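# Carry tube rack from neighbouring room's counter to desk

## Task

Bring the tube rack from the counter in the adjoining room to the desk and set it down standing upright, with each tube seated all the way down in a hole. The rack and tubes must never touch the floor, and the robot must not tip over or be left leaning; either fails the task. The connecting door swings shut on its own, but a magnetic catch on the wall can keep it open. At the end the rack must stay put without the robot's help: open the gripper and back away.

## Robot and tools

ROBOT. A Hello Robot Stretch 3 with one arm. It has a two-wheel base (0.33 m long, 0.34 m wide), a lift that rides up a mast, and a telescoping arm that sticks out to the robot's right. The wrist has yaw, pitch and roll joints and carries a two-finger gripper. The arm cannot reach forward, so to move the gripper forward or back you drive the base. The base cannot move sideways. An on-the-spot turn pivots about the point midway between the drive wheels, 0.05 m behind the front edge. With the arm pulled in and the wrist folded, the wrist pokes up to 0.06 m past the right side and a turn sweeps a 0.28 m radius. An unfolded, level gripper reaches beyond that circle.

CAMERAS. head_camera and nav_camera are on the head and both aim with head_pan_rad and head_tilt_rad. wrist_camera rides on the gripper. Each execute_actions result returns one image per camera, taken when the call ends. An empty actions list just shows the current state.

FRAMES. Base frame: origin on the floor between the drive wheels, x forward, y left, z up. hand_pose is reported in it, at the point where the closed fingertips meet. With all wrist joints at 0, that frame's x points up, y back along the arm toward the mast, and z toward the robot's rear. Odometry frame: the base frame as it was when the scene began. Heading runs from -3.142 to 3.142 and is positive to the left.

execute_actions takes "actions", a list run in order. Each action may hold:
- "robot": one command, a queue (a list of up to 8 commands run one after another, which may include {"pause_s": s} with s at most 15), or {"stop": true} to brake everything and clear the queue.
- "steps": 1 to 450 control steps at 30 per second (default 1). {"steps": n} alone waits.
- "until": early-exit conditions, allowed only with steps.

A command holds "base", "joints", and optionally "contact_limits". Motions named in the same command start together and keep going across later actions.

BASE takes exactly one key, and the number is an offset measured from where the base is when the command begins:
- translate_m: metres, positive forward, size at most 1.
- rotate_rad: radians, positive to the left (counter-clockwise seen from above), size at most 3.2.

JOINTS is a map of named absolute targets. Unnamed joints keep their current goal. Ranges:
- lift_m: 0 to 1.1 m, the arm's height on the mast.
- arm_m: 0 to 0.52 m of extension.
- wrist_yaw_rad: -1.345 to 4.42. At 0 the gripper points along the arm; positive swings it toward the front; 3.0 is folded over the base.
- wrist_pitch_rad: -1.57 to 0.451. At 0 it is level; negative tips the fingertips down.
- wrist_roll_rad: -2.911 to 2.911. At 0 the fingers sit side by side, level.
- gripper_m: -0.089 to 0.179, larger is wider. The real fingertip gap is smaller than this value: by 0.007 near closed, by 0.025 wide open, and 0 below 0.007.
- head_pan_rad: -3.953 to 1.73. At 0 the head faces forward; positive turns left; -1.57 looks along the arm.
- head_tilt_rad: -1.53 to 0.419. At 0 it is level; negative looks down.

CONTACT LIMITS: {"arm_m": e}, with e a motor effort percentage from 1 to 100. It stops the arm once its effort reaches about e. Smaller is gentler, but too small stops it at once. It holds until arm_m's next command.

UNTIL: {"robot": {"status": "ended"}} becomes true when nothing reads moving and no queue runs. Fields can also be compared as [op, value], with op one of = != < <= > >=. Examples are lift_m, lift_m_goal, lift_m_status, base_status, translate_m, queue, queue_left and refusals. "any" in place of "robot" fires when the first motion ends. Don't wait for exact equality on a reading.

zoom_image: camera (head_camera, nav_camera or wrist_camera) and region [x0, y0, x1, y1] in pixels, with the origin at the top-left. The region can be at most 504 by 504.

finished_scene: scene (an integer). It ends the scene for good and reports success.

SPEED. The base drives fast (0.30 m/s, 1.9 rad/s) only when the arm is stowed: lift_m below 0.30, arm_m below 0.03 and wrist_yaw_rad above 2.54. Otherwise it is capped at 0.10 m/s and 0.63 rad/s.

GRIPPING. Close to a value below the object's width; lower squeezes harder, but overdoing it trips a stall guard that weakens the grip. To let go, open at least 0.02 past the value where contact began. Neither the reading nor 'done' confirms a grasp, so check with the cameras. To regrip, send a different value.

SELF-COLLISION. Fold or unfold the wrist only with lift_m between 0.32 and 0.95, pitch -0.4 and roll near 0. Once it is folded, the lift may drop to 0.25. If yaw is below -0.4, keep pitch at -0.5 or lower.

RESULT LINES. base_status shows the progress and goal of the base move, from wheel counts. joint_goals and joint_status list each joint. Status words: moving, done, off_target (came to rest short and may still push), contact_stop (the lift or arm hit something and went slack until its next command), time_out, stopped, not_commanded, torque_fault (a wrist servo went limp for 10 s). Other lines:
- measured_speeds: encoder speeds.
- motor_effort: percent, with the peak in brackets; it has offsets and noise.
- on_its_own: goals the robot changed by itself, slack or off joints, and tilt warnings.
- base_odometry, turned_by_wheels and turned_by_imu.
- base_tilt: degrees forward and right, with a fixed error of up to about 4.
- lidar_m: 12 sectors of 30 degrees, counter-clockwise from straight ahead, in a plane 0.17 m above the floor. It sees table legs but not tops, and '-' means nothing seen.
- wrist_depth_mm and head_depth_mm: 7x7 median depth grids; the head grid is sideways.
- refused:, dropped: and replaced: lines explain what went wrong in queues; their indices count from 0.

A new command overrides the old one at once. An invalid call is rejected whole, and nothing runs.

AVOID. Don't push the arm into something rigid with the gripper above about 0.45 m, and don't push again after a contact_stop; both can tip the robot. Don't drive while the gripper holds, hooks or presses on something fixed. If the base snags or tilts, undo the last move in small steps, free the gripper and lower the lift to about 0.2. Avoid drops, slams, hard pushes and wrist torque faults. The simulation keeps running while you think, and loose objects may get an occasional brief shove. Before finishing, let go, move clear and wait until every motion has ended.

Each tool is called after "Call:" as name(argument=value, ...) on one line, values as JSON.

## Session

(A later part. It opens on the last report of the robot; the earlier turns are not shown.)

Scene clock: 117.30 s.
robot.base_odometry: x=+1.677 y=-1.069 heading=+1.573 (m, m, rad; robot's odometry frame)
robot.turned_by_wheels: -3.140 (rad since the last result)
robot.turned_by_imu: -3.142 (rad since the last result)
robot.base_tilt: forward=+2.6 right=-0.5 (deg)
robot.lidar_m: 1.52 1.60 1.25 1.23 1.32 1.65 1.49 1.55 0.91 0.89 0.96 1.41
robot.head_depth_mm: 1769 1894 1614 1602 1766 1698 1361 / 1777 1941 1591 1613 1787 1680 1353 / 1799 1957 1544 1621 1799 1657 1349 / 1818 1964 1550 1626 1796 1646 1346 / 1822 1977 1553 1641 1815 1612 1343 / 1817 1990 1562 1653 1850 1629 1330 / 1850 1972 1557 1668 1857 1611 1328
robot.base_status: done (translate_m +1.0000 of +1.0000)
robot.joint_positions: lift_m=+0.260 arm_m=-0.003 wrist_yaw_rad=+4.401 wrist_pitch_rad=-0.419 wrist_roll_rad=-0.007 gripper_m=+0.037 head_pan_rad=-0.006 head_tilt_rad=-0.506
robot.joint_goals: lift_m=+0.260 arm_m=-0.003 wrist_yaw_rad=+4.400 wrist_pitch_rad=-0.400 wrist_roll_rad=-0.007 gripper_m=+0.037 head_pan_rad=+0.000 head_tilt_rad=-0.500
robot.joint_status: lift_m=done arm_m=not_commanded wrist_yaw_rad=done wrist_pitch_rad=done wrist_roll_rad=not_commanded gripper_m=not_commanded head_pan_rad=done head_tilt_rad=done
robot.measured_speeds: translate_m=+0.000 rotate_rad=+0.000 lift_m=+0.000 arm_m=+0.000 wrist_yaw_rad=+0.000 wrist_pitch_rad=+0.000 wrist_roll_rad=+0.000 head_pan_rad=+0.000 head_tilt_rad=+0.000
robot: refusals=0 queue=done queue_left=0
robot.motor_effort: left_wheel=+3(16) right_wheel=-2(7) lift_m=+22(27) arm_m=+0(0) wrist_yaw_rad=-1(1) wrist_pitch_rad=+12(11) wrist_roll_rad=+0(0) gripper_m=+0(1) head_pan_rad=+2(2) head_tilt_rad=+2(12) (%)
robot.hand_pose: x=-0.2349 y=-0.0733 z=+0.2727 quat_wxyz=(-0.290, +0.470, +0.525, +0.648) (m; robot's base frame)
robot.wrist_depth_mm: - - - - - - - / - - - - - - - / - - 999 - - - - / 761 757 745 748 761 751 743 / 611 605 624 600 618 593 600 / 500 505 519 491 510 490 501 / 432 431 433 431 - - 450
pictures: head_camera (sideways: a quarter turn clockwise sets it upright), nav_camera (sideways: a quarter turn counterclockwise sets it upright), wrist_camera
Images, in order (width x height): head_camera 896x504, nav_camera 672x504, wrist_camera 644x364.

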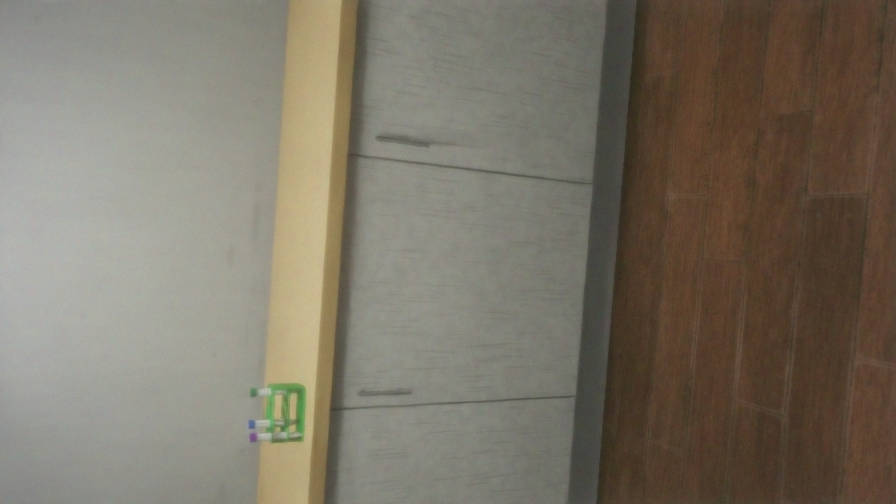

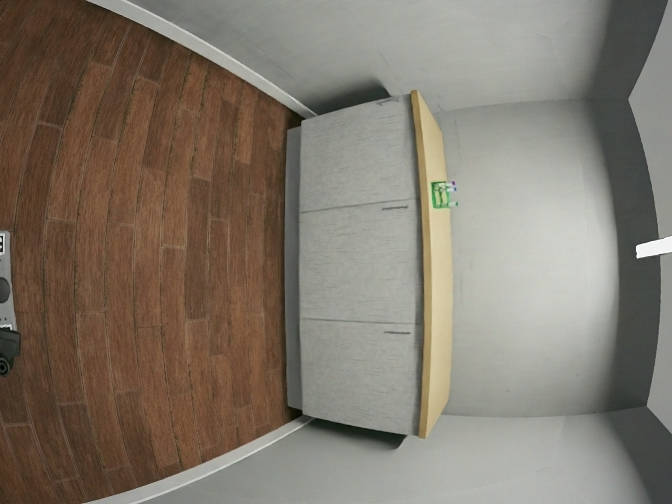

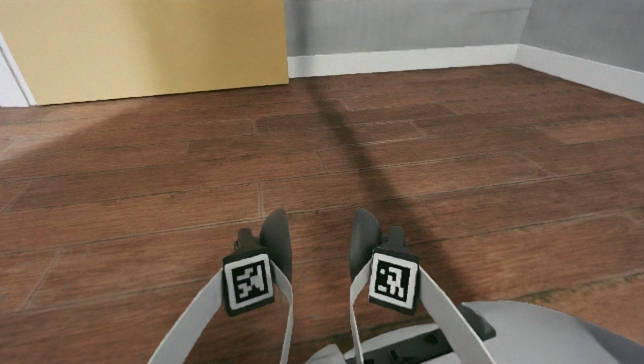

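Call:
execute_actions(actions=[{"robot":[{"base":{"translate_m":0.9}},{"base":{"rotate_rad":1.57}},{"base":{"translate_m":0.5},"joints":{"lift_m":0.9,"head_pan_rad":-1.57,"head_tilt_rad":-0.6}},{"joints":{"wrist_yaw_rad":0}},{"joints":{"lift_m":1.1,"wrist_pitch_rad":-0.88,"gripper_m":0.179,"arm_m":0.2}}],"steps":450,"until":{"robot":{"status":"ended"}}},{"steps":450,"until":{"robot":{"status":"ended"}}}])

Scene clock: 141.00 s.
robot.base_odometry: x=+1.176 y=-0.169 heading=-3.141 (m, m, rad; robot's odometry frame)
robot.turned_by_wheels: +1.570 (rad since the last result)
robot.turned_by_imu: +1.571 (rad since the last result)
robot.base_tilt: forward=+2.5 right=-0.6 (deg)
robot.lidar_m: 0.65 0.69 1.02 2.41 1.93 1.50 1.47 0.88 0.68 0.67 0.72 0.66
robot.head_depth_mm: - 1130 1120 766 804 921 1078 / - - 1091 752 807 931 1104 / - - - 746 821 944 1112 / 1055 1156 - 750 828 957 1194 / 1087 1188 1117 774 835 965 1188 / 1092 1195 1085 774 847 978 1176 / 1095 1208 1075 779 858 992 1194
robot.base_status: done (translate_m +0.5000 of +0.5000)
robot.joint_positions: lift_m=+1.098 arm_m=+0.200 wrist_yaw_rad=+0.000 wrist_pitch_rad=-0.888 wrist_roll_rad=-0.007 gripper_m=+0.179 head_pan_rad=-1.563 head_tilt_rad=-0.593
robot.joint_goals: lift_m=+1.100 arm_m=+0.200 wrist_yaw_rad=+0.000 wrist_pitch_rad=-0.880 wrist_roll_rad=-0.007 gripper_m=+0.179 head_pan_rad=-1.570 head_tilt_rad=-0.600
robot.joint_status: lift_m=done arm_m=done wrist_yaw_rad=done wrist_pitch_rad=done wrist_roll_rad=not_commanded gripper_m=done head_pan_rad=done head_tilt_rad=done
robot.measured_speeds: translate_m=+0.000 rotate_rad=+0.000 lift_m=+0.000 arm_m=+0.000 wrist_yaw_rad=+0.000 wrist_pitch_rad=+0.000 wrist_roll_rad=+0.000 head_pan_rad=+0.000 head_tilt_rad=+0.000
robot: refusals=0 queue=done queue_left=0
robot.motor_effort: left_wheel=-4(15) right_wheel=+2(9) lift_m=+31(32) arm_m=+3(6) wrist_yaw_rad=+0(0) wrist_pitch_rad=+5(14) wrist_roll_rad=+0(0) gripper_m=+0(83) head_pan_rad=-3(36) head_tilt_rad=-2(10) (%)
robot.hand_pose: x=-0.0216 y=-0.4876 z=+1.0224 quat_wxyz=(+0.641, +0.305, -0.636, -0.303) (m; robot's base frame)
robot.wrist_depth_mm: 461 452 453 455 361 330 454 / 397 398 399 407 387 380 395 / 376 373 368 364 358 364 357 / 687 527 492 475 454 427 417 / 742 830 707 673 613 552 535 / 692 - - - 958 911 754 / 794 - - - - - -
pictures: head_camera (sideways: a quarter turn clockwise sets it upright), nav_camera (sideways: a quarter turn counterclockwise sets it upright), wrist_camera
Images, in order (width x height): head_camera 896x504, nav_camera 672x504, wrist_camera 644x364.

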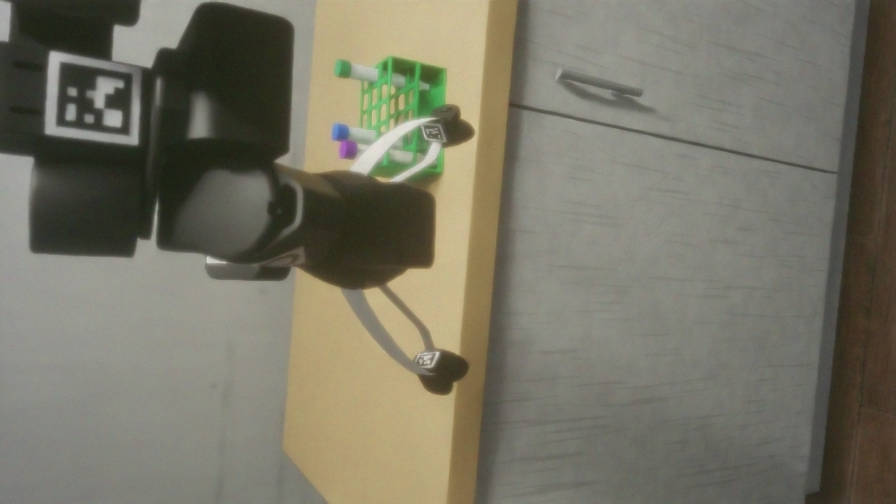

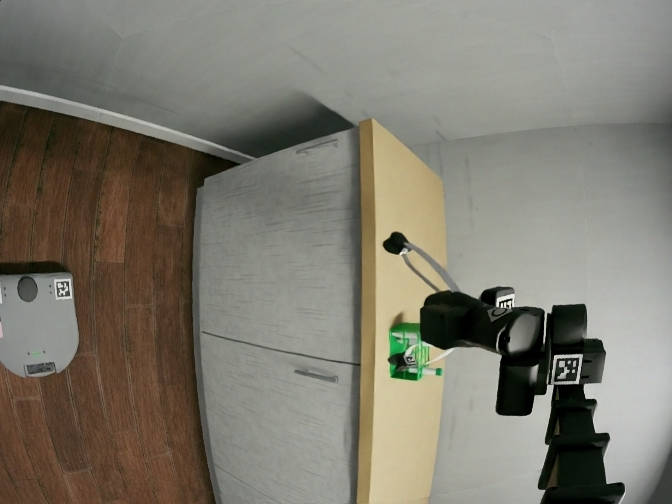

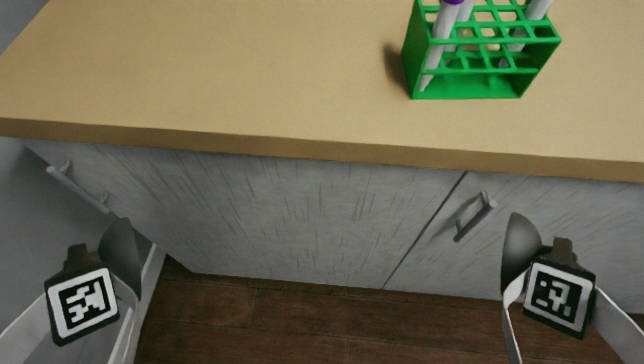

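Call:
execute_actions(actions=[{"robot":{"base":{"translate_m":-0.16},"joints":{"arm_m":0.27}},"steps":450,"until":{"robot":{"status":"ended"}}}])

Call:
zoom_image(camera="head_camera", region=[250,100,550,400])

Scene clock: 145.73 s.
robot.base_odometry: x=+1.336 y=-0.169 heading=-3.141 (m, m, rad; robot's odometry frame)
robot.turned_by_wheels: +0.000 (rad since the last result)
robot.turned_by_imu: -0.002 (rad since the last result)
robot.base_tilt: forward=+2.5 right=-0.4 (deg)
robot.lidar_m: 0.81 0.86 1.27 2.39 1.72 1.34 1.32 0.86 0.67 0.66 0.70 0.82
robot.head_depth_mm: - 1137 1191 780 786 906 1057 / - - 1162 771 792 910 1080 / - - 1163 747 799 925 1086 / 1047 1149 - 748 811 931 1105 / 1073 1179 1185 749 816 947 1181 / 1079 1178 1084 764 826 952 1175 / 1089 1187 1070 759 835 967 1175
robot.base_status: done (translate_m -0.1600 of -0.1600)
robot.joint_positions: lift_m=+1.098 arm_m=+0.270 wrist_yaw_rad=+0.000 wrist_pitch_rad=-0.888 wrist_roll_rad=-0.007 gripper_m=+0.179 head_pan_rad=-1.563 head_tilt_rad=-0.593
robot.joint_goals: lift_m=+1.100 arm_m=+0.270 wrist_yaw_rad=+0.000 wrist_pitch_rad=-0.880 wrist_roll_rad=-0.007 gripper_m=+0.179 head_pan_rad=-1.570 head_tilt_rad=-0.600
robot.joint_status: lift_m=done arm_m=done wrist_yaw_rad=done wrist_pitch_rad=done wrist_roll_rad=not_commanded gripper_m=done head_pan_rad=done head_tilt_rad=done
robot.measured_speeds: translate_m=+0.000 rotate_rad=+0.000 lift_m=+0.000 arm_m=+0.000 wrist_yaw_rad=+0.000 wrist_pitch_rad=+0.000 wrist_roll_rad=+0.000 head_pan_rad=+0.000 head_tilt_rad=+0.000
robot: refusals=0 queue=done queue_left=0
robot.motor_effort: left_wheel=-3(11) right_wheel=+2(3) lift_m=+30(30) arm_m=+3(2) wrist_yaw_rad=+0(1) wrist_pitch_rad=+6(6) wrist_roll_rad=+0(0) gripper_m=+1(1) head_pan_rad=-3(3) head_tilt_rad=-3(2) (%)
robot.hand_pose: x=-0.0216 y=-0.5575 z=+1.0224 quat_wxyz=(+0.641, +0.305, -0.636, -0.303) (m; robot's base frame)
robot.wrist_depth_mm: 453 455 449 428 440 450 441 / 398 398 397 322 385 399 394 / 355 354 359 348 348 352 357 / 329 326 320 321 321 322 325 / 526 461 446 420 336 305 305 / 850 876 758 687 608 576 472 / 983 - - - - - -
pictures: head_camera (sideways: a quarter turn clockwise sets it upright), nav_camera (sideways: a quarter turn counterclockwise sets it upright), wrist_camera
Images, in order (width x height): head_camera 896x504, nav_camera 672x504, wrist_camera 644x364.

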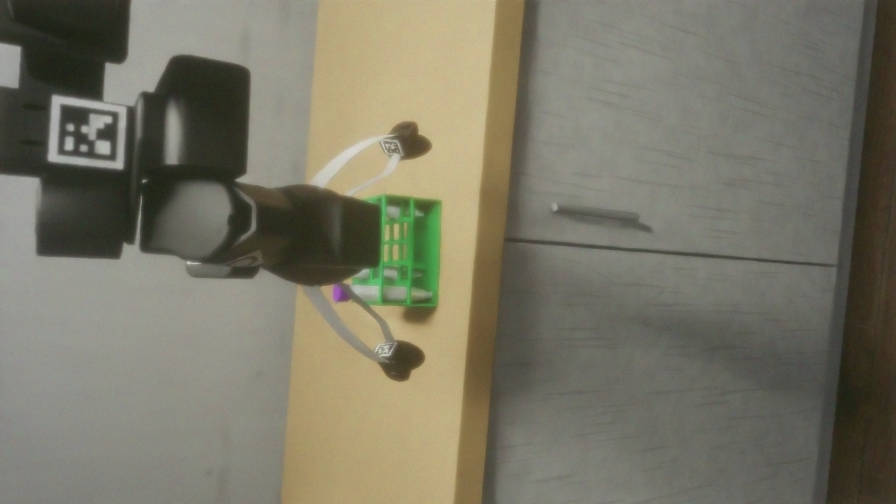

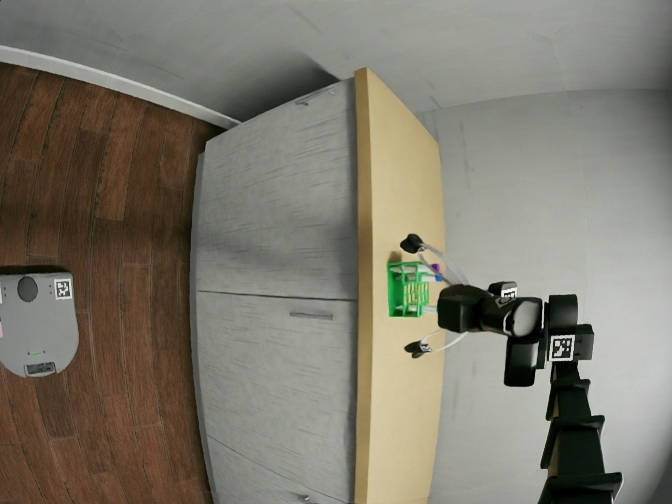

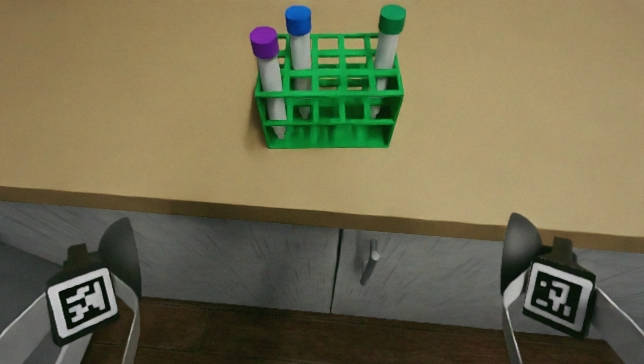

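Region (250, 100, 550, 400) of head_camera's 896x504 image, scaled by 1.680, with more detail than that image has.

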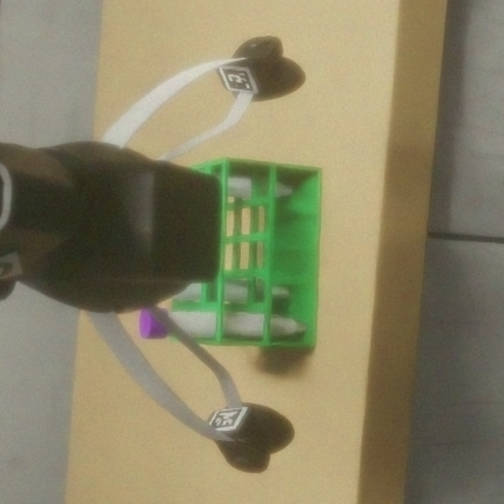

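Call:
execute_actions(actions=[{"robot":{"base":{"translate_m":-0.01},"joints":{"arm_m":0.40}},"steps":450,"until":{"robot":{"status":"ended"}}}])

Scene clock: 151.70 s.
robot.base_odometry: x=+1.346 y=-0.169 heading=-3.141 (m, m, rad; robot's odometry frame)
robot.turned_by_wheels: +0.000 (rad since the last result)
robot.turned_by_imu: -0.001 (rad since the last result)
robot.base_tilt: forward=+2.5 right=-0.5 (deg)
robot.lidar_m: 0.82 0.87 1.28 2.39 1.71 1.33 1.31 0.86 0.67 0.66 0.70 0.83
robot.head_depth_mm: - 1139 1194 780 784 901 1060 / 1074 1164 1171 772 793 913 1072 / - 1189 1157 757 797 918 1084 / 1057 1151 985 751 810 932 1102 / 1073 1169 1112 755 818 945 1175 / 1072 1183 1087 767 824 954 1176 / 1088 1207 1066 761 834 969 1164
robot.base_status: done (translate_m -0.0100 of -0.0100)
robot.joint_positions: lift_m=+1.098 arm_m=+0.400 wrist_yaw_rad=+0.000 wrist_pitch_rad=-0.889 wrist_roll_rad=-0.007 gripper_m=+0.179 head_pan_rad=-1.563 head_tilt_rad=-0.593
robot.joint_goals: lift_m=+1.100 arm_m=+0.400 wrist_yaw_rad=+0.000 wrist_pitch_rad=-0.880 wrist_roll_rad=-0.007 gripper_m=+0.179 head_pan_rad=-1.570 head_tilt_rad=-0.600
robot.joint_status: lift_m=done arm_m=done wrist_yaw_rad=done wrist_pitch_rad=done wrist_roll_rad=not_commanded gripper_m=done head_pan_rad=done head_tilt_rad=done
robot.measured_speeds: translate_m=+0.000 rotate_rad=+0.000 lift_m=+0.000 arm_m=+0.000 wrist_yaw_rad=+0.000 wrist_pitch_rad=+0.000 wrist_roll_rad=+0.000 head_pan_rad=+0.000 head_tilt_rad=+0.000
robot: refusals=0 queue=done queue_left=0
robot.motor_effort: left_wheel=-3(10) right_wheel=+2(4) lift_m=+31(31) arm_m=+3(5) wrist_yaw_rad=+0(0) wrist_pitch_rad=+6(6) wrist_roll_rad=+0(0) gripper_m=+1(1) head_pan_rad=-3(3) head_tilt_rad=-2(3) (%)
robot.hand_pose: x=-0.0216 y=-0.6875 z=+1.0223 quat_wxyz=(+0.641, +0.305, -0.636, -0.303) (m; robot's base frame)
robot.wrist_depth_mm: 449 448 450 447 449 449 453 / 395 400 399 401 402 397 397 / 356 358 358 361 355 350 353 / 319 321 270 237 311 321 322 / 295 297 254 255 282 298 296 / 275 270 270 268 269 271 271 / 935 254 250 250 253 251 245
pictures: head_camera (sideways: a quarter turn clockwise sets it upright), nav_camera (sideways: a quarter turn counterclockwise sets it upright), wrist_camera
Images, in order (width x height): head_camera 896x504, nav_camera 672x504, wrist_camera 644x364.

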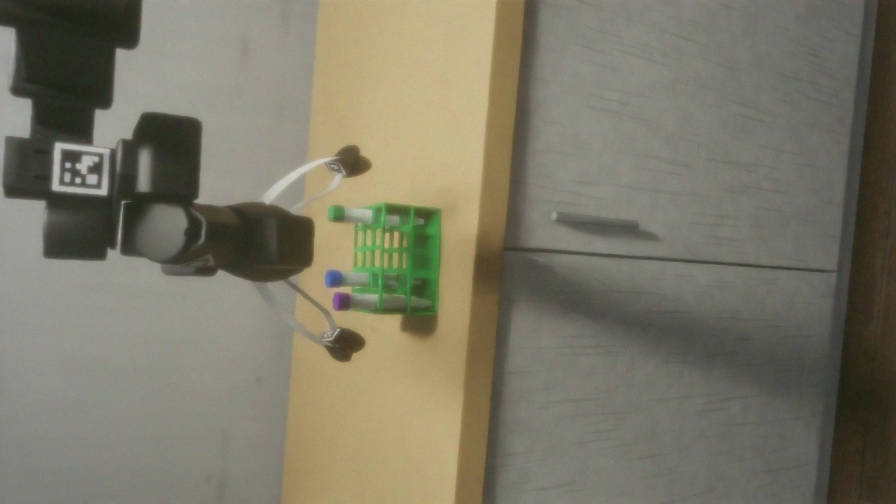

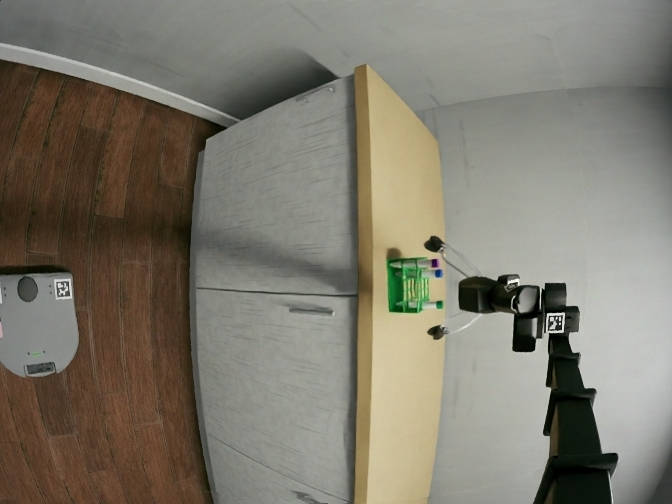

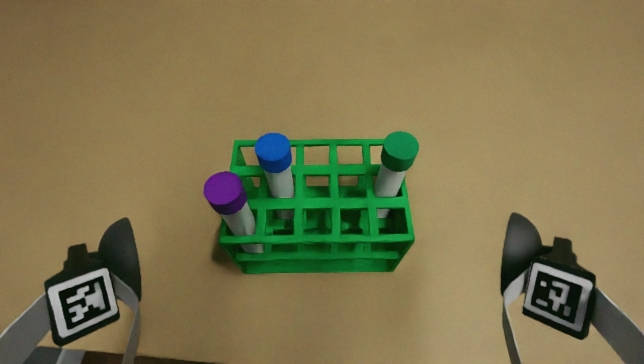

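Call:
execute_actions(actions=[{"robot":{"joints":{"arm_m":0.46}},"steps":450,"until":{"robot":{"status":"ended"}}}])

Scene clock: 154.90 s.
robot.base_odometry: x=+1.346 y=-0.169 heading=-3.141 (m, m, rad; robot's odometry frame)
robot.turned_by_wheels: +0.000 (rad since the last result)
robot.turned_by_imu: -0.001 (rad since the last result)
robot.base_tilt: forward=+2.3 right=-0.5 (deg)
robot.lidar_m: 0.82 0.87 1.28 2.39 1.71 1.33 1.30 0.86 0.67 0.66 0.70 0.83
robot.head_depth_mm: - 1142 1192 781 780 897 1056 / 1027 1145 1172 773 792 913 1072 / 1032 1180 1145 765 800 921 1083 / 1054 - 1059 748 804 932 1106 / 1070 1176 1070 756 821 944 1183 / 1078 1184 1090 767 824 951 1174 / 1083 1192 1065 763 830 964 1176
robot.base_status: done (translate_m -0.0100 of -0.0100)
robot.joint_positions: lift_m=+1.098 arm_m=+0.460 wrist_yaw_rad=+0.000 wrist_pitch_rad=-0.889 wrist_roll_rad=-0.007 gripper_m=+0.179 head_pan_rad=-1.563 head_tilt_rad=-0.593
robot.joint_goals: lift_m=+1.100 arm_m=+0.460 wrist_yaw_rad=+0.000 wrist_pitch_rad=-0.880 wrist_roll_rad=-0.007 gripper_m=+0.179 head_pan_rad=-1.570 head_tilt_rad=-0.600
robot.joint_status: lift_m=done arm_m=done wrist_yaw_rad=done wrist_pitch_rad=done wrist_roll_rad=not_commanded gripper_m=done head_pan_rad=done head_tilt_rad=done
robot.measured_speeds: translate_m=+0.000 rotate_rad=+0.000 lift_m=+0.000 arm_m=+0.000 wrist_yaw_rad=+0.000 wrist_pitch_rad=+0.000 wrist_roll_rad=+0.000 head_pan_rad=+0.000 head_tilt_rad=+0.000
robot: refusals=0 queue=done queue_left=0
robot.motor_effort: left_wheel=-4(4) right_wheel=+2(2) lift_m=+30(30) arm_m=+3(2) wrist_yaw_rad=+0(1) wrist_pitch_rad=+6(6) wrist_roll_rad=+0(0) gripper_m=+0(1) head_pan_rad=-3(2) head_tilt_rad=-2(3) (%)
robot.hand_pose: x=-0.0216 y=-0.7475 z=+1.0223 quat_wxyz=(+0.641, +0.305, -0.636, -0.303) (m; robot's base frame)
robot.wrist_depth_mm: 452 450 447 451 447 451 446 / 397 398 396 397 396 397 400 / 355 358 355 354 353 353 357 / 321 321 320 321 321 322 326 / 292 298 229 215 218 298 294 / 272 271 195 201 202 270 274 / 248 251 187 210 238 250 247
pictures: head_camera (sideways: a quarter turn clockwise sets it upright), nav_camera (sideways: a quarter turn counterclockwise sets it upright), wrist_camera
Images, in order (width x height): head_camera 896x504, nav_camera 672x504, wrist_camera 644x364.

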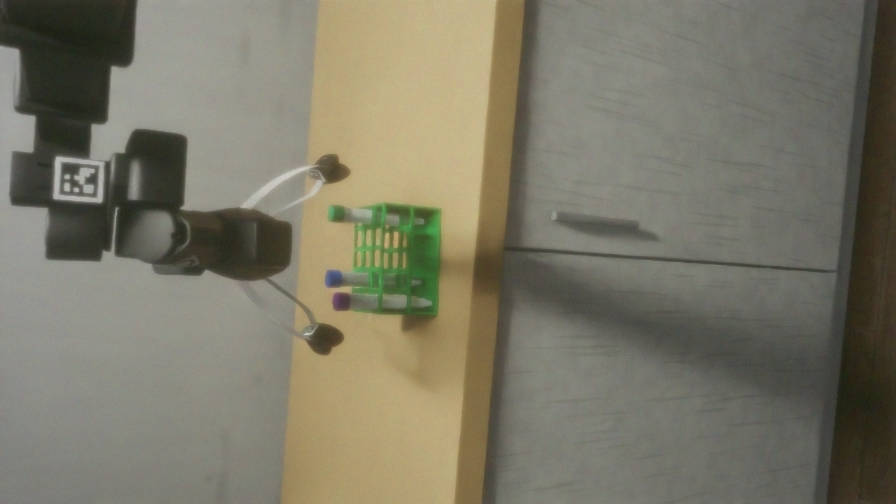

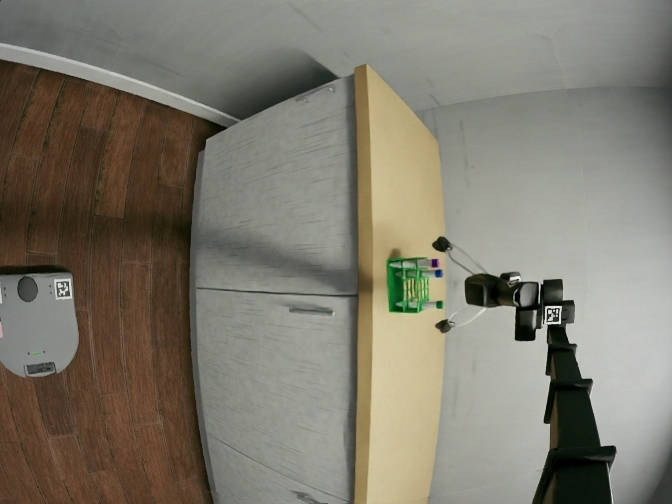

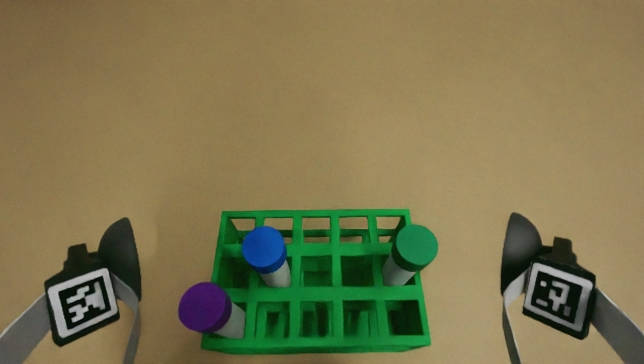

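Call:
execute_actions(actions=[{"robot":[{"joints":{"arm_m":0.45}},{"joints":{"lift_m":1.035}}],"steps":450,"until":{"robot":{"status":"ended"}}}])

Scene clock: 159.67 s.
robot.base_odometry: x=+1.346 y=-0.169 heading=-3.141 (m, m, rad; robot's odometry frame)
robot.turned_by_wheels: +0.000 (rad since the last result)
robot.turned_by_imu: -0.001 (rad since the last result)
robot.base_tilt: forward=+2.6 right=-0.4 (deg)
robot.lidar_m: 0.82 0.87 1.28 2.38 1.71 1.33 1.31 0.86 0.67 0.66 0.70 0.83
robot.head_depth_mm: 1042 1102 1046 779 784 898 1063 / 1053 1178 1167 771 794 914 1074 / 1052 - 1151 758 801 921 1085 / 1063 1147 754 748 806 934 1101 / 1067 1173 1150 752 815 946 1174 / 1076 1182 1089 767 826 956 1179 / 1088 1189 1067 761 834 968 1178
robot.base_status: done (translate_m -0.0100 of -0.0100)
robot.joint_positions: lift_m=+1.035 arm_m=+0.450 wrist_yaw_rad=+0.000 wrist_pitch_rad=-0.889 wrist_roll_rad=-0.007 gripper_m=+0.179 head_pan_rad=-1.563 head_tilt_rad=-0.593
robot.joint_goals: lift_m=+1.035 arm_m=+0.450 wrist_yaw_rad=+0.000 wrist_pitch_rad=-0.880 wrist_roll_rad=-0.007 gripper_m=+0.179 head_pan_rad=-1.570 head_tilt_rad=-0.600
robot.joint_status: lift_m=done arm_m=done wrist_yaw_rad=done wrist_pitch_rad=done wrist_roll_rad=not_commanded gripper_m=done head_pan_rad=done head_tilt_rad=done
robot.measured_speeds: translate_m=+0.000 rotate_rad=+0.000 lift_m=+0.000 arm_m=+0.000 wrist_yaw_rad=+0.000 wrist_pitch_rad=+0.000 wrist_roll_rad=+0.000 head_pan_rad=+0.000 head_tilt_rad=+0.000
robot: refusals=0 queue=done queue_left=0
robot.motor_effort: left_wheel=-4(4) right_wheel=+2(2) lift_m=+22(31) arm_m=-2(2) wrist_yaw_rad=+0(1) wrist_pitch_rad=+6(6) wrist_roll_rad=+0(0) gripper_m=+0(0) head_pan_rad=-3(3) head_tilt_rad=-2(3) (%)
robot.hand_pose: x=-0.0216 y=-0.7381 z=+0.9598 quat_wxyz=(+0.641, +0.305, -0.636, -0.303) (m; robot's base frame)
robot.wrist_depth_mm: 346 343 348 348 343 347 344 / 306 305 304 306 306 305 302 / 273 273 272 274 274 274 273 / 247 248 120 165 154 243 248 / 226 96 147 148 145 228 226 / - 116 136 167 139 205 210 / 190 191 190 190 189 193 190
pictures: head_camera (sideways: a quarter turn clockwise sets it upright), nav_camera (sideways: a quarter turn counterclockwise sets it upright), wrist_camera
Images, in order (width x height): head_camera 896x504, nav_camera 672x504, wrist_camera 644x364.

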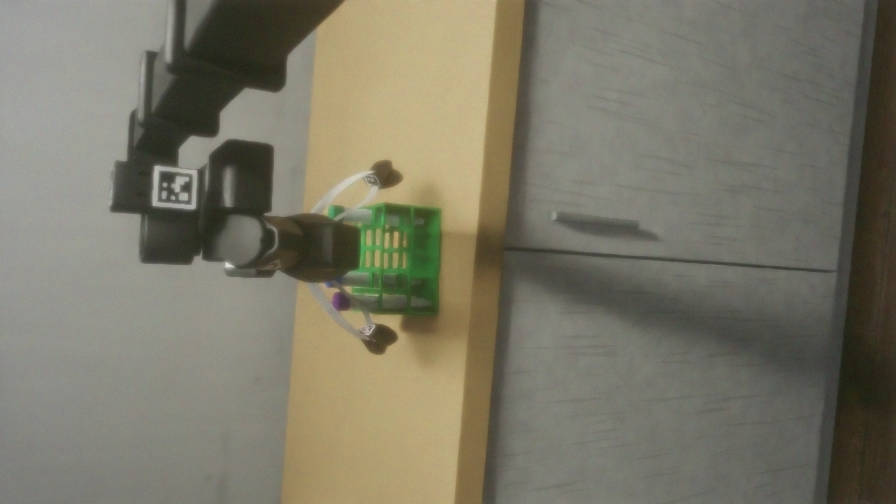

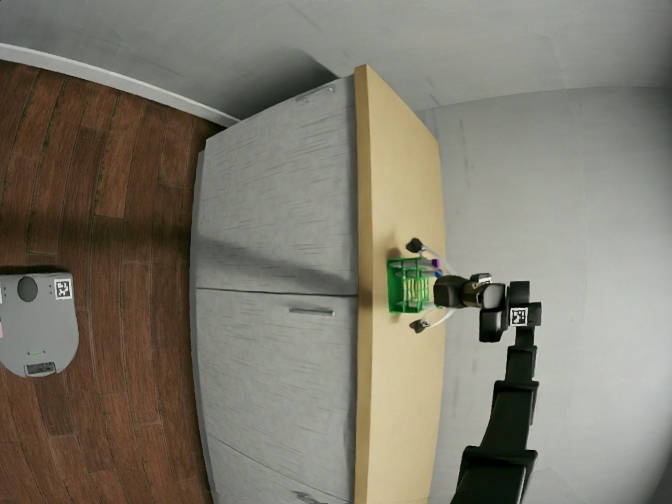

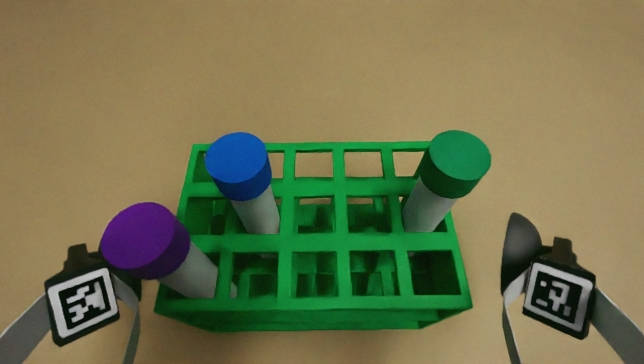

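Call:
execute_actions(actions=[{"robot":[{"joints":{"arm_m":0.458,"lift_m":1.028}},{"joints":{"gripper_m":0.15}}],"steps":450,"until":{"robot":{"status":"ended"}}},{"steps":15}])

Scene clock: 165.20 s.
robot.base_odometry: x=+1.346 y=-0.169 heading=-3.141 (m, m, rad; robot's odometry frame)
robot.turned_by_wheels: +0.000 (rad since the last result)
robot.turned_by_imu: -0.001 (rad since the last result)
robot.base_tilt: forward=+2.4 right=-0.6 (deg)
robot.lidar_m: 0.82 0.88 1.28 2.38 1.71 1.33 1.31 0.86 0.67 0.66 0.70 0.83
robot.head_depth_mm: 1042 1105 1032 783 784 900 1058 / 1053 - 1170 771 792 911 1068 / 1055 - 1144 760 799 920 1089 / 1062 1154 755 749 808 931 1103 / 1072 1177 1183 756 816 938 1173 / 1081 1184 1086 766 824 953 1177 / 1087 1190 1072 763 836 968 1169
robot.base_status: done (translate_m -0.0100 of -0.0100)
robot.joint_positions: lift_m=+1.028 arm_m=+0.458 wrist_yaw_rad=+0.000 wrist_pitch_rad=-0.886 wrist_roll_rad=-0.007 gripper_m=+0.150 head_pan_rad=-1.563 head_tilt_rad=-0.593
robot.joint_goals: lift_m=+1.028 arm_m=+0.458 wrist_yaw_rad=+0.000 wrist_pitch_rad=-0.880 wrist_roll_rad=-0.007 gripper_m=+0.150 head_pan_rad=-1.570 head_tilt_rad=-0.600
robot.joint_status: lift_m=done arm_m=done wrist_yaw_rad=done wrist_pitch_rad=done wrist_roll_rad=not_commanded gripper_m=done head_pan_rad=done head_tilt_rad=done
robot.measured_speeds: translate_m=+0.000 rotate_rad=+0.000 lift_m=+0.000 arm_m=+0.000 wrist_yaw_rad=+0.000 wrist_pitch_rad=+0.000 wrist_roll_rad=+0.000 head_pan_rad=+0.000 head_tilt_rad=+0.000
robot: refusals=0 queue=done queue_left=0
robot.motor_effort: left_wheel=-3(4) right_wheel=+2(2) lift_m=+22(22) arm_m=+3(5) wrist_yaw_rad=-1(0) wrist_pitch_rad=+4(6) wrist_roll_rad=+0(0) gripper_m=-2(81) head_pan_rad=-3(3) head_tilt_rad=-2(3) (%)
robot.hand_pose: x=-0.0215 y=-0.7460 z=+0.9531 quat_wxyz=(+0.641, +0.305, -0.636, -0.302) (m; robot's base frame)
robot.wrist_depth_mm: 336 334 335 338 336 339 337 / 296 293 295 298 297 298 296 / 264 264 267 266 264 265 264 / 239 239 100 154 148 231 239 / 220 88 134 140 135 223 219 / 204 88 131 166 165 - 201 / 186 184 151 181 182 185 187
pictures: head_camera (sideways: a quarter turn clockwise sets it upright), nav_camera (sideways: a quarter turn counterclockwise sets it upright), wrist_camera
Images, in order (width x height): head_camera 896x504, nav_camera 672x504, wrist_camera 644x364.

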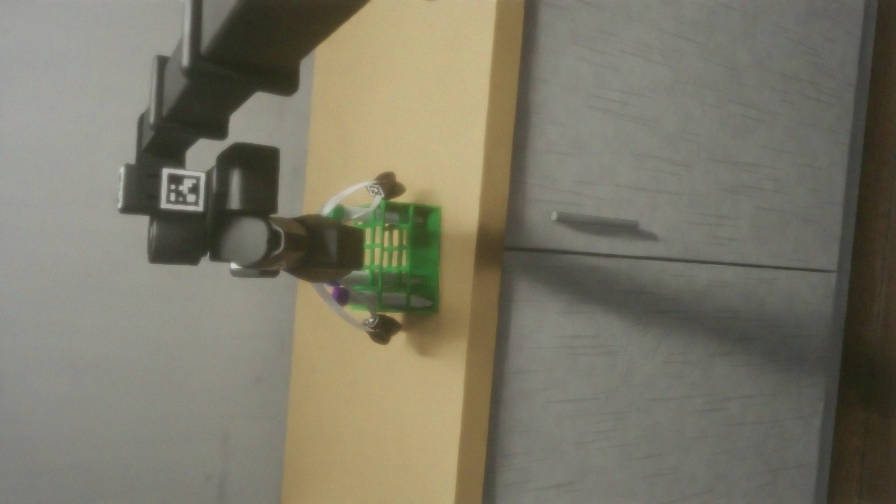

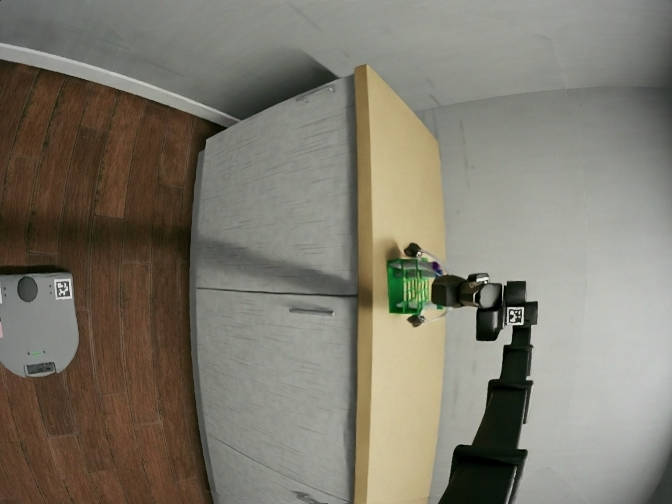

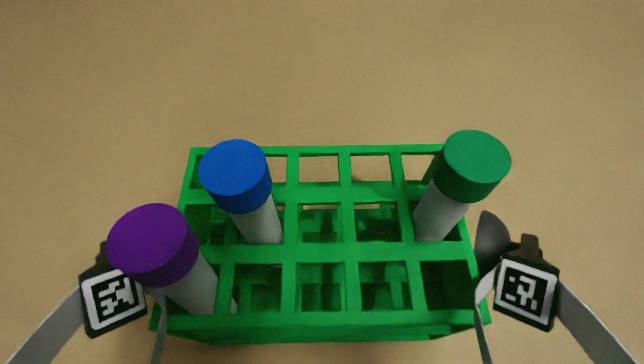

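Call:
execute_actions(actions=[{"robot":[{"joints":{"gripper_m":0.09}},{"pause_s":0.5},{"joints":{"lift_m":1.07}}],"steps":450,"until":{"robot":{"status":"ended"}}},{"steps":15}])

Scene clock: 170.47 s.
robot.base_odometry: x=+1.346 y=-0.169 heading=-3.141 (m, m, rad; robot's odometry frame)
robot.turned_by_wheels: +0.000 (rad since the last result)
robot.turned_by_imu: -0.001 (rad since the last result)
robot.base_tilt: forward=+2.4 right=-0.4 (deg)
robot.lidar_m: 0.82 0.87 1.28 2.39 1.71 1.33 1.31 0.86 0.67 0.66 0.70 0.83
robot.head_depth_mm: 1019 1169 1193 782 785 905 1057 / 1026 1158 1168 770 789 912 1071 / 1035 1186 1143 759 802 924 1085 / 1049 1150 752 752 807 932 1099 / 1066 1179 1105 755 816 938 1185 / 1078 1186 1083 765 827 956 1177 / 1086 1182 1068 761 836 967 1166
robot.base_status: done (translate_m -0.0100 of -0.0100)
robot.joint_positions: lift_m=+1.070 arm_m=+0.458 wrist_yaw_rad=+0.001 wrist_pitch_rad=-0.894 wrist_roll_rad=-0.007 gripper_m=+0.091 head_pan_rad=-1.563 head_tilt_rad=-0.593
robot.joint_goals: lift_m=+1.070 arm_m=+0.458 wrist_yaw_rad=+0.000 wrist_pitch_rad=-0.880 wrist_roll_rad=-0.007 gripper_m=+0.090 head_pan_rad=-1.570 head_tilt_rad=-0.600
robot.joint_status: lift_m=done arm_m=done wrist_yaw_rad=done wrist_pitch_rad=done wrist_roll_rad=not_commanded gripper_m=done head_pan_rad=done head_tilt_rad=done
robot.measured_speeds: translate_m=+0.000 rotate_rad=+0.000 lift_m=+0.000 arm_m=+0.000 wrist_yaw_rad=+0.000 wrist_pitch_rad=+0.000 wrist_roll_rad=+0.000 head_pan_rad=+0.000 head_tilt_rad=+0.000
robot: refusals=0 queue=done queue_left=0
robot.motor_effort: left_wheel=-3(3) right_wheel=+2(2) lift_m=+31(32) arm_m=+3(3) wrist_yaw_rad=-1(0) wrist_pitch_rad=+9(10) wrist_roll_rad=+0(0) gripper_m=-20(96) head_pan_rad=-3(3) head_tilt_rad=-2(2) (%)
robot.hand_pose: x=-0.0215 y=-0.7444 z=+0.9937 quat_wxyz=(+0.640, +0.307, -0.635, -0.305) (m; robot's base frame)
robot.wrist_depth_mm: 398 399 400 399 396 402 395 / 351 351 353 353 354 351 349 / 316 316 316 318 318 316 317 / 285 285 108 159 153 275 289 / 261 93 137 142 139 264 263 / 241 103 135 173 168 - 241 / 224 221 189 187 187 221 224
pictures: head_camera (sideways: a quarter turn clockwise sets it upright), nav_camera (sideways: a quarter turn counterclockwise sets it upright), wrist_camera
Images, in order (width x height): head_camera 896x504, nav_camera 672x504, wrist_camera 644x364.

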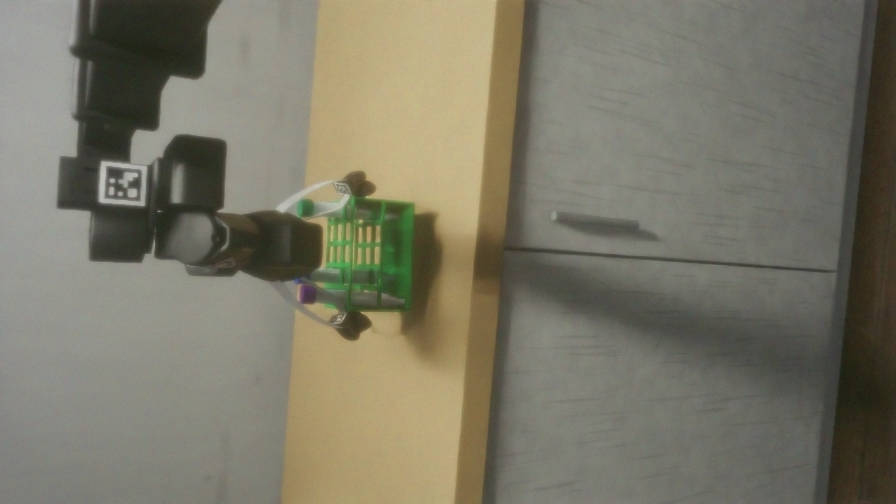

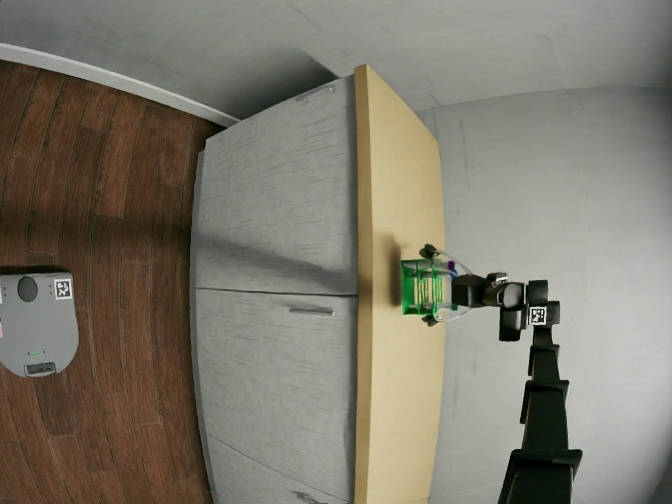

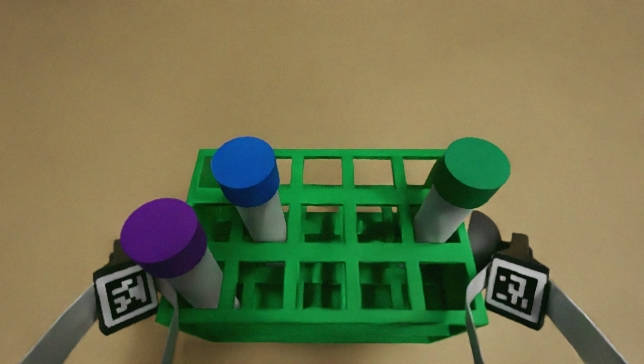

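Call:
execute_actions(actions=[{"robot":[{"joints":{"arm_m":0.02}},{"joints":{"wrist_yaw_rad":1.5,"head_pan_rad":0,"head_tilt_rad":-0.7},"base":{"translate_m":-0.5}},{"joints":{"lift_m":0.95},"base":{"rotate_rad":1.57}},{"base":{"translate_m":1.0}},{"base":{"translate_m":0.8}}],"steps":450,"until":{"robot":{"status":"ended"}}},{"steps":450,"until":{"robot":{"status":"ended"}}},{"steps":300,"until":{"robot":{"status":"ended"}}}])

Scene clock: 210.30 s.
robot.base_odometry: x=+1.846 y=-1.969 heading=-1.571 (m, m, rad; robot's odometry frame)
robot.turned_by_wheels: +1.570 (rad since the last result)
robot.turned_by_imu: +1.569 (rad since the last result)
robot.base_tilt: forward=+2.4 right=-0.5 (deg)
robot.lidar_m: 0.60 0.62 0.91 3.29 0.78 1.03 2.39 1.92 1.49 1.46 0.99 0.62
robot.head_depth_mm: 470 522 589 678 944 1189 1232 / 469 524 592 678 794 964 1192 / 468 522 590 677 795 963 1167 / 468 521 590 677 791 954 1161 / 468 521 588 674 789 950 1157 / 467 519 586 673 789 958 1152 / 468 519 584 672 791 950 1140
robot.base_status: done (translate_m +0.8000 of +0.8000)
robot.joint_positions: lift_m=+0.950 arm_m=+0.020 wrist_yaw_rad=+1.499 wrist_pitch_rad=-0.895 wrist_roll_rad=-0.007 gripper_m=+0.091 head_pan_rad=-0.007 head_tilt_rad=-0.692
robot.joint_goals: lift_m=+0.950 arm_m=+0.020 wrist_yaw_rad=+1.500 wrist_pitch_rad=-0.880 wrist_roll_rad=-0.007 gripper_m=+0.090 head_pan_rad=+0.000 head_tilt_rad=-0.700
robot.joint_status: lift_m=done arm_m=done wrist_yaw_rad=done wrist_pitch_rad=done wrist_roll_rad=not_commanded gripper_m=done head_pan_rad=done head_tilt_rad=done
robot.measured_speeds: translate_m=+0.000 rotate_rad=+0.000 lift_m=+0.000 arm_m=+0.000 wrist_yaw_rad=+0.000 wrist_pitch_rad=+0.000 wrist_roll_rad=+0.000 head_pan_rad=+0.000 head_tilt_rad=+0.000
robot: refusals=0 queue=done queue_left=0
robot.motor_effort: left_wheel=-4(10) right_wheel=+2(6) lift_m=+23(31) arm_m=-2(1) wrist_yaw_rad=+1(1) wrist_pitch_rad=+9(9) wrist_roll_rad=+0(0) gripper_m=-19(20) head_pan_rad=+3(38) head_tilt_rad=-3(11) (%)
robot.hand_pose: x=+0.1197 y=-0.1757 z=+0.8738 quat_wxyz=(+0.676, +0.657, -0.255, +0.212) (m; robot's base frame)
robot.wrist_depth_mm: 547 562 570 584 756 739 741 / 652 655 680 687 898 872 879 / 785 773 792 801 - - - / - 973 109 159 153 - - / - 93 137 142 139 - - / - 103 135 175 168 - - / 965 990 187 187 187 958 971
pictures: head_camera (sideways: a quarter turn clockwise sets it upright), nav_camera (sideways: a quarter turn counterclockwise sets it upright), wrist_camera
Images, in order (width x height): head_camera 896x504, nav_camera 672x504, wrist_camera 644x364.

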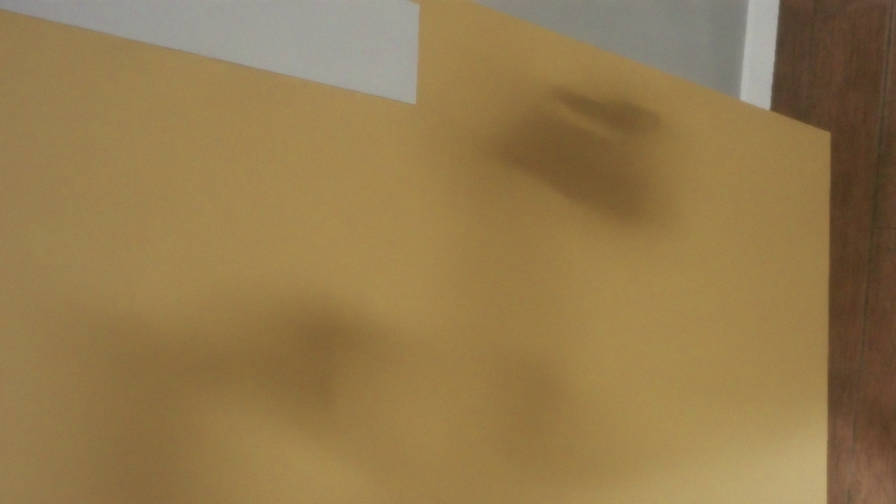

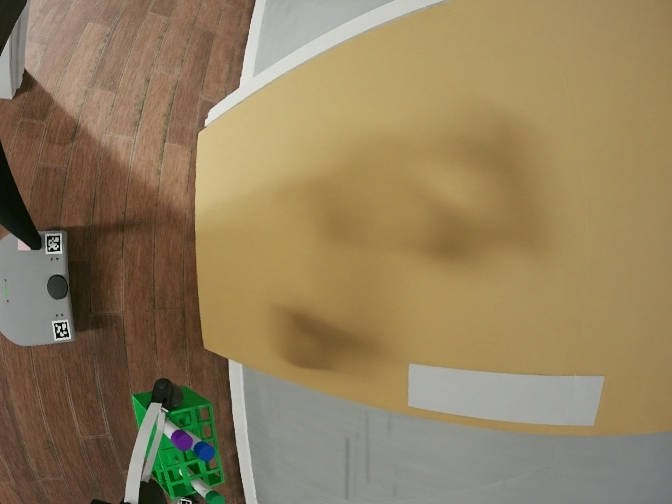

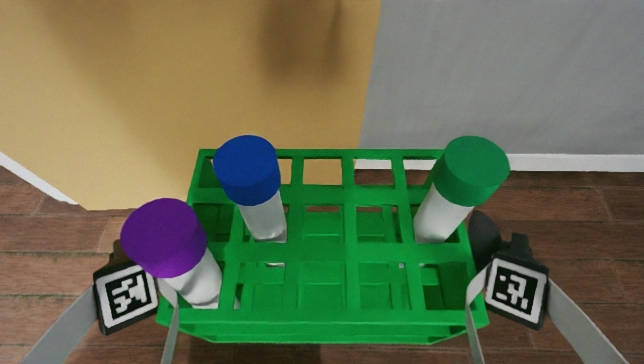

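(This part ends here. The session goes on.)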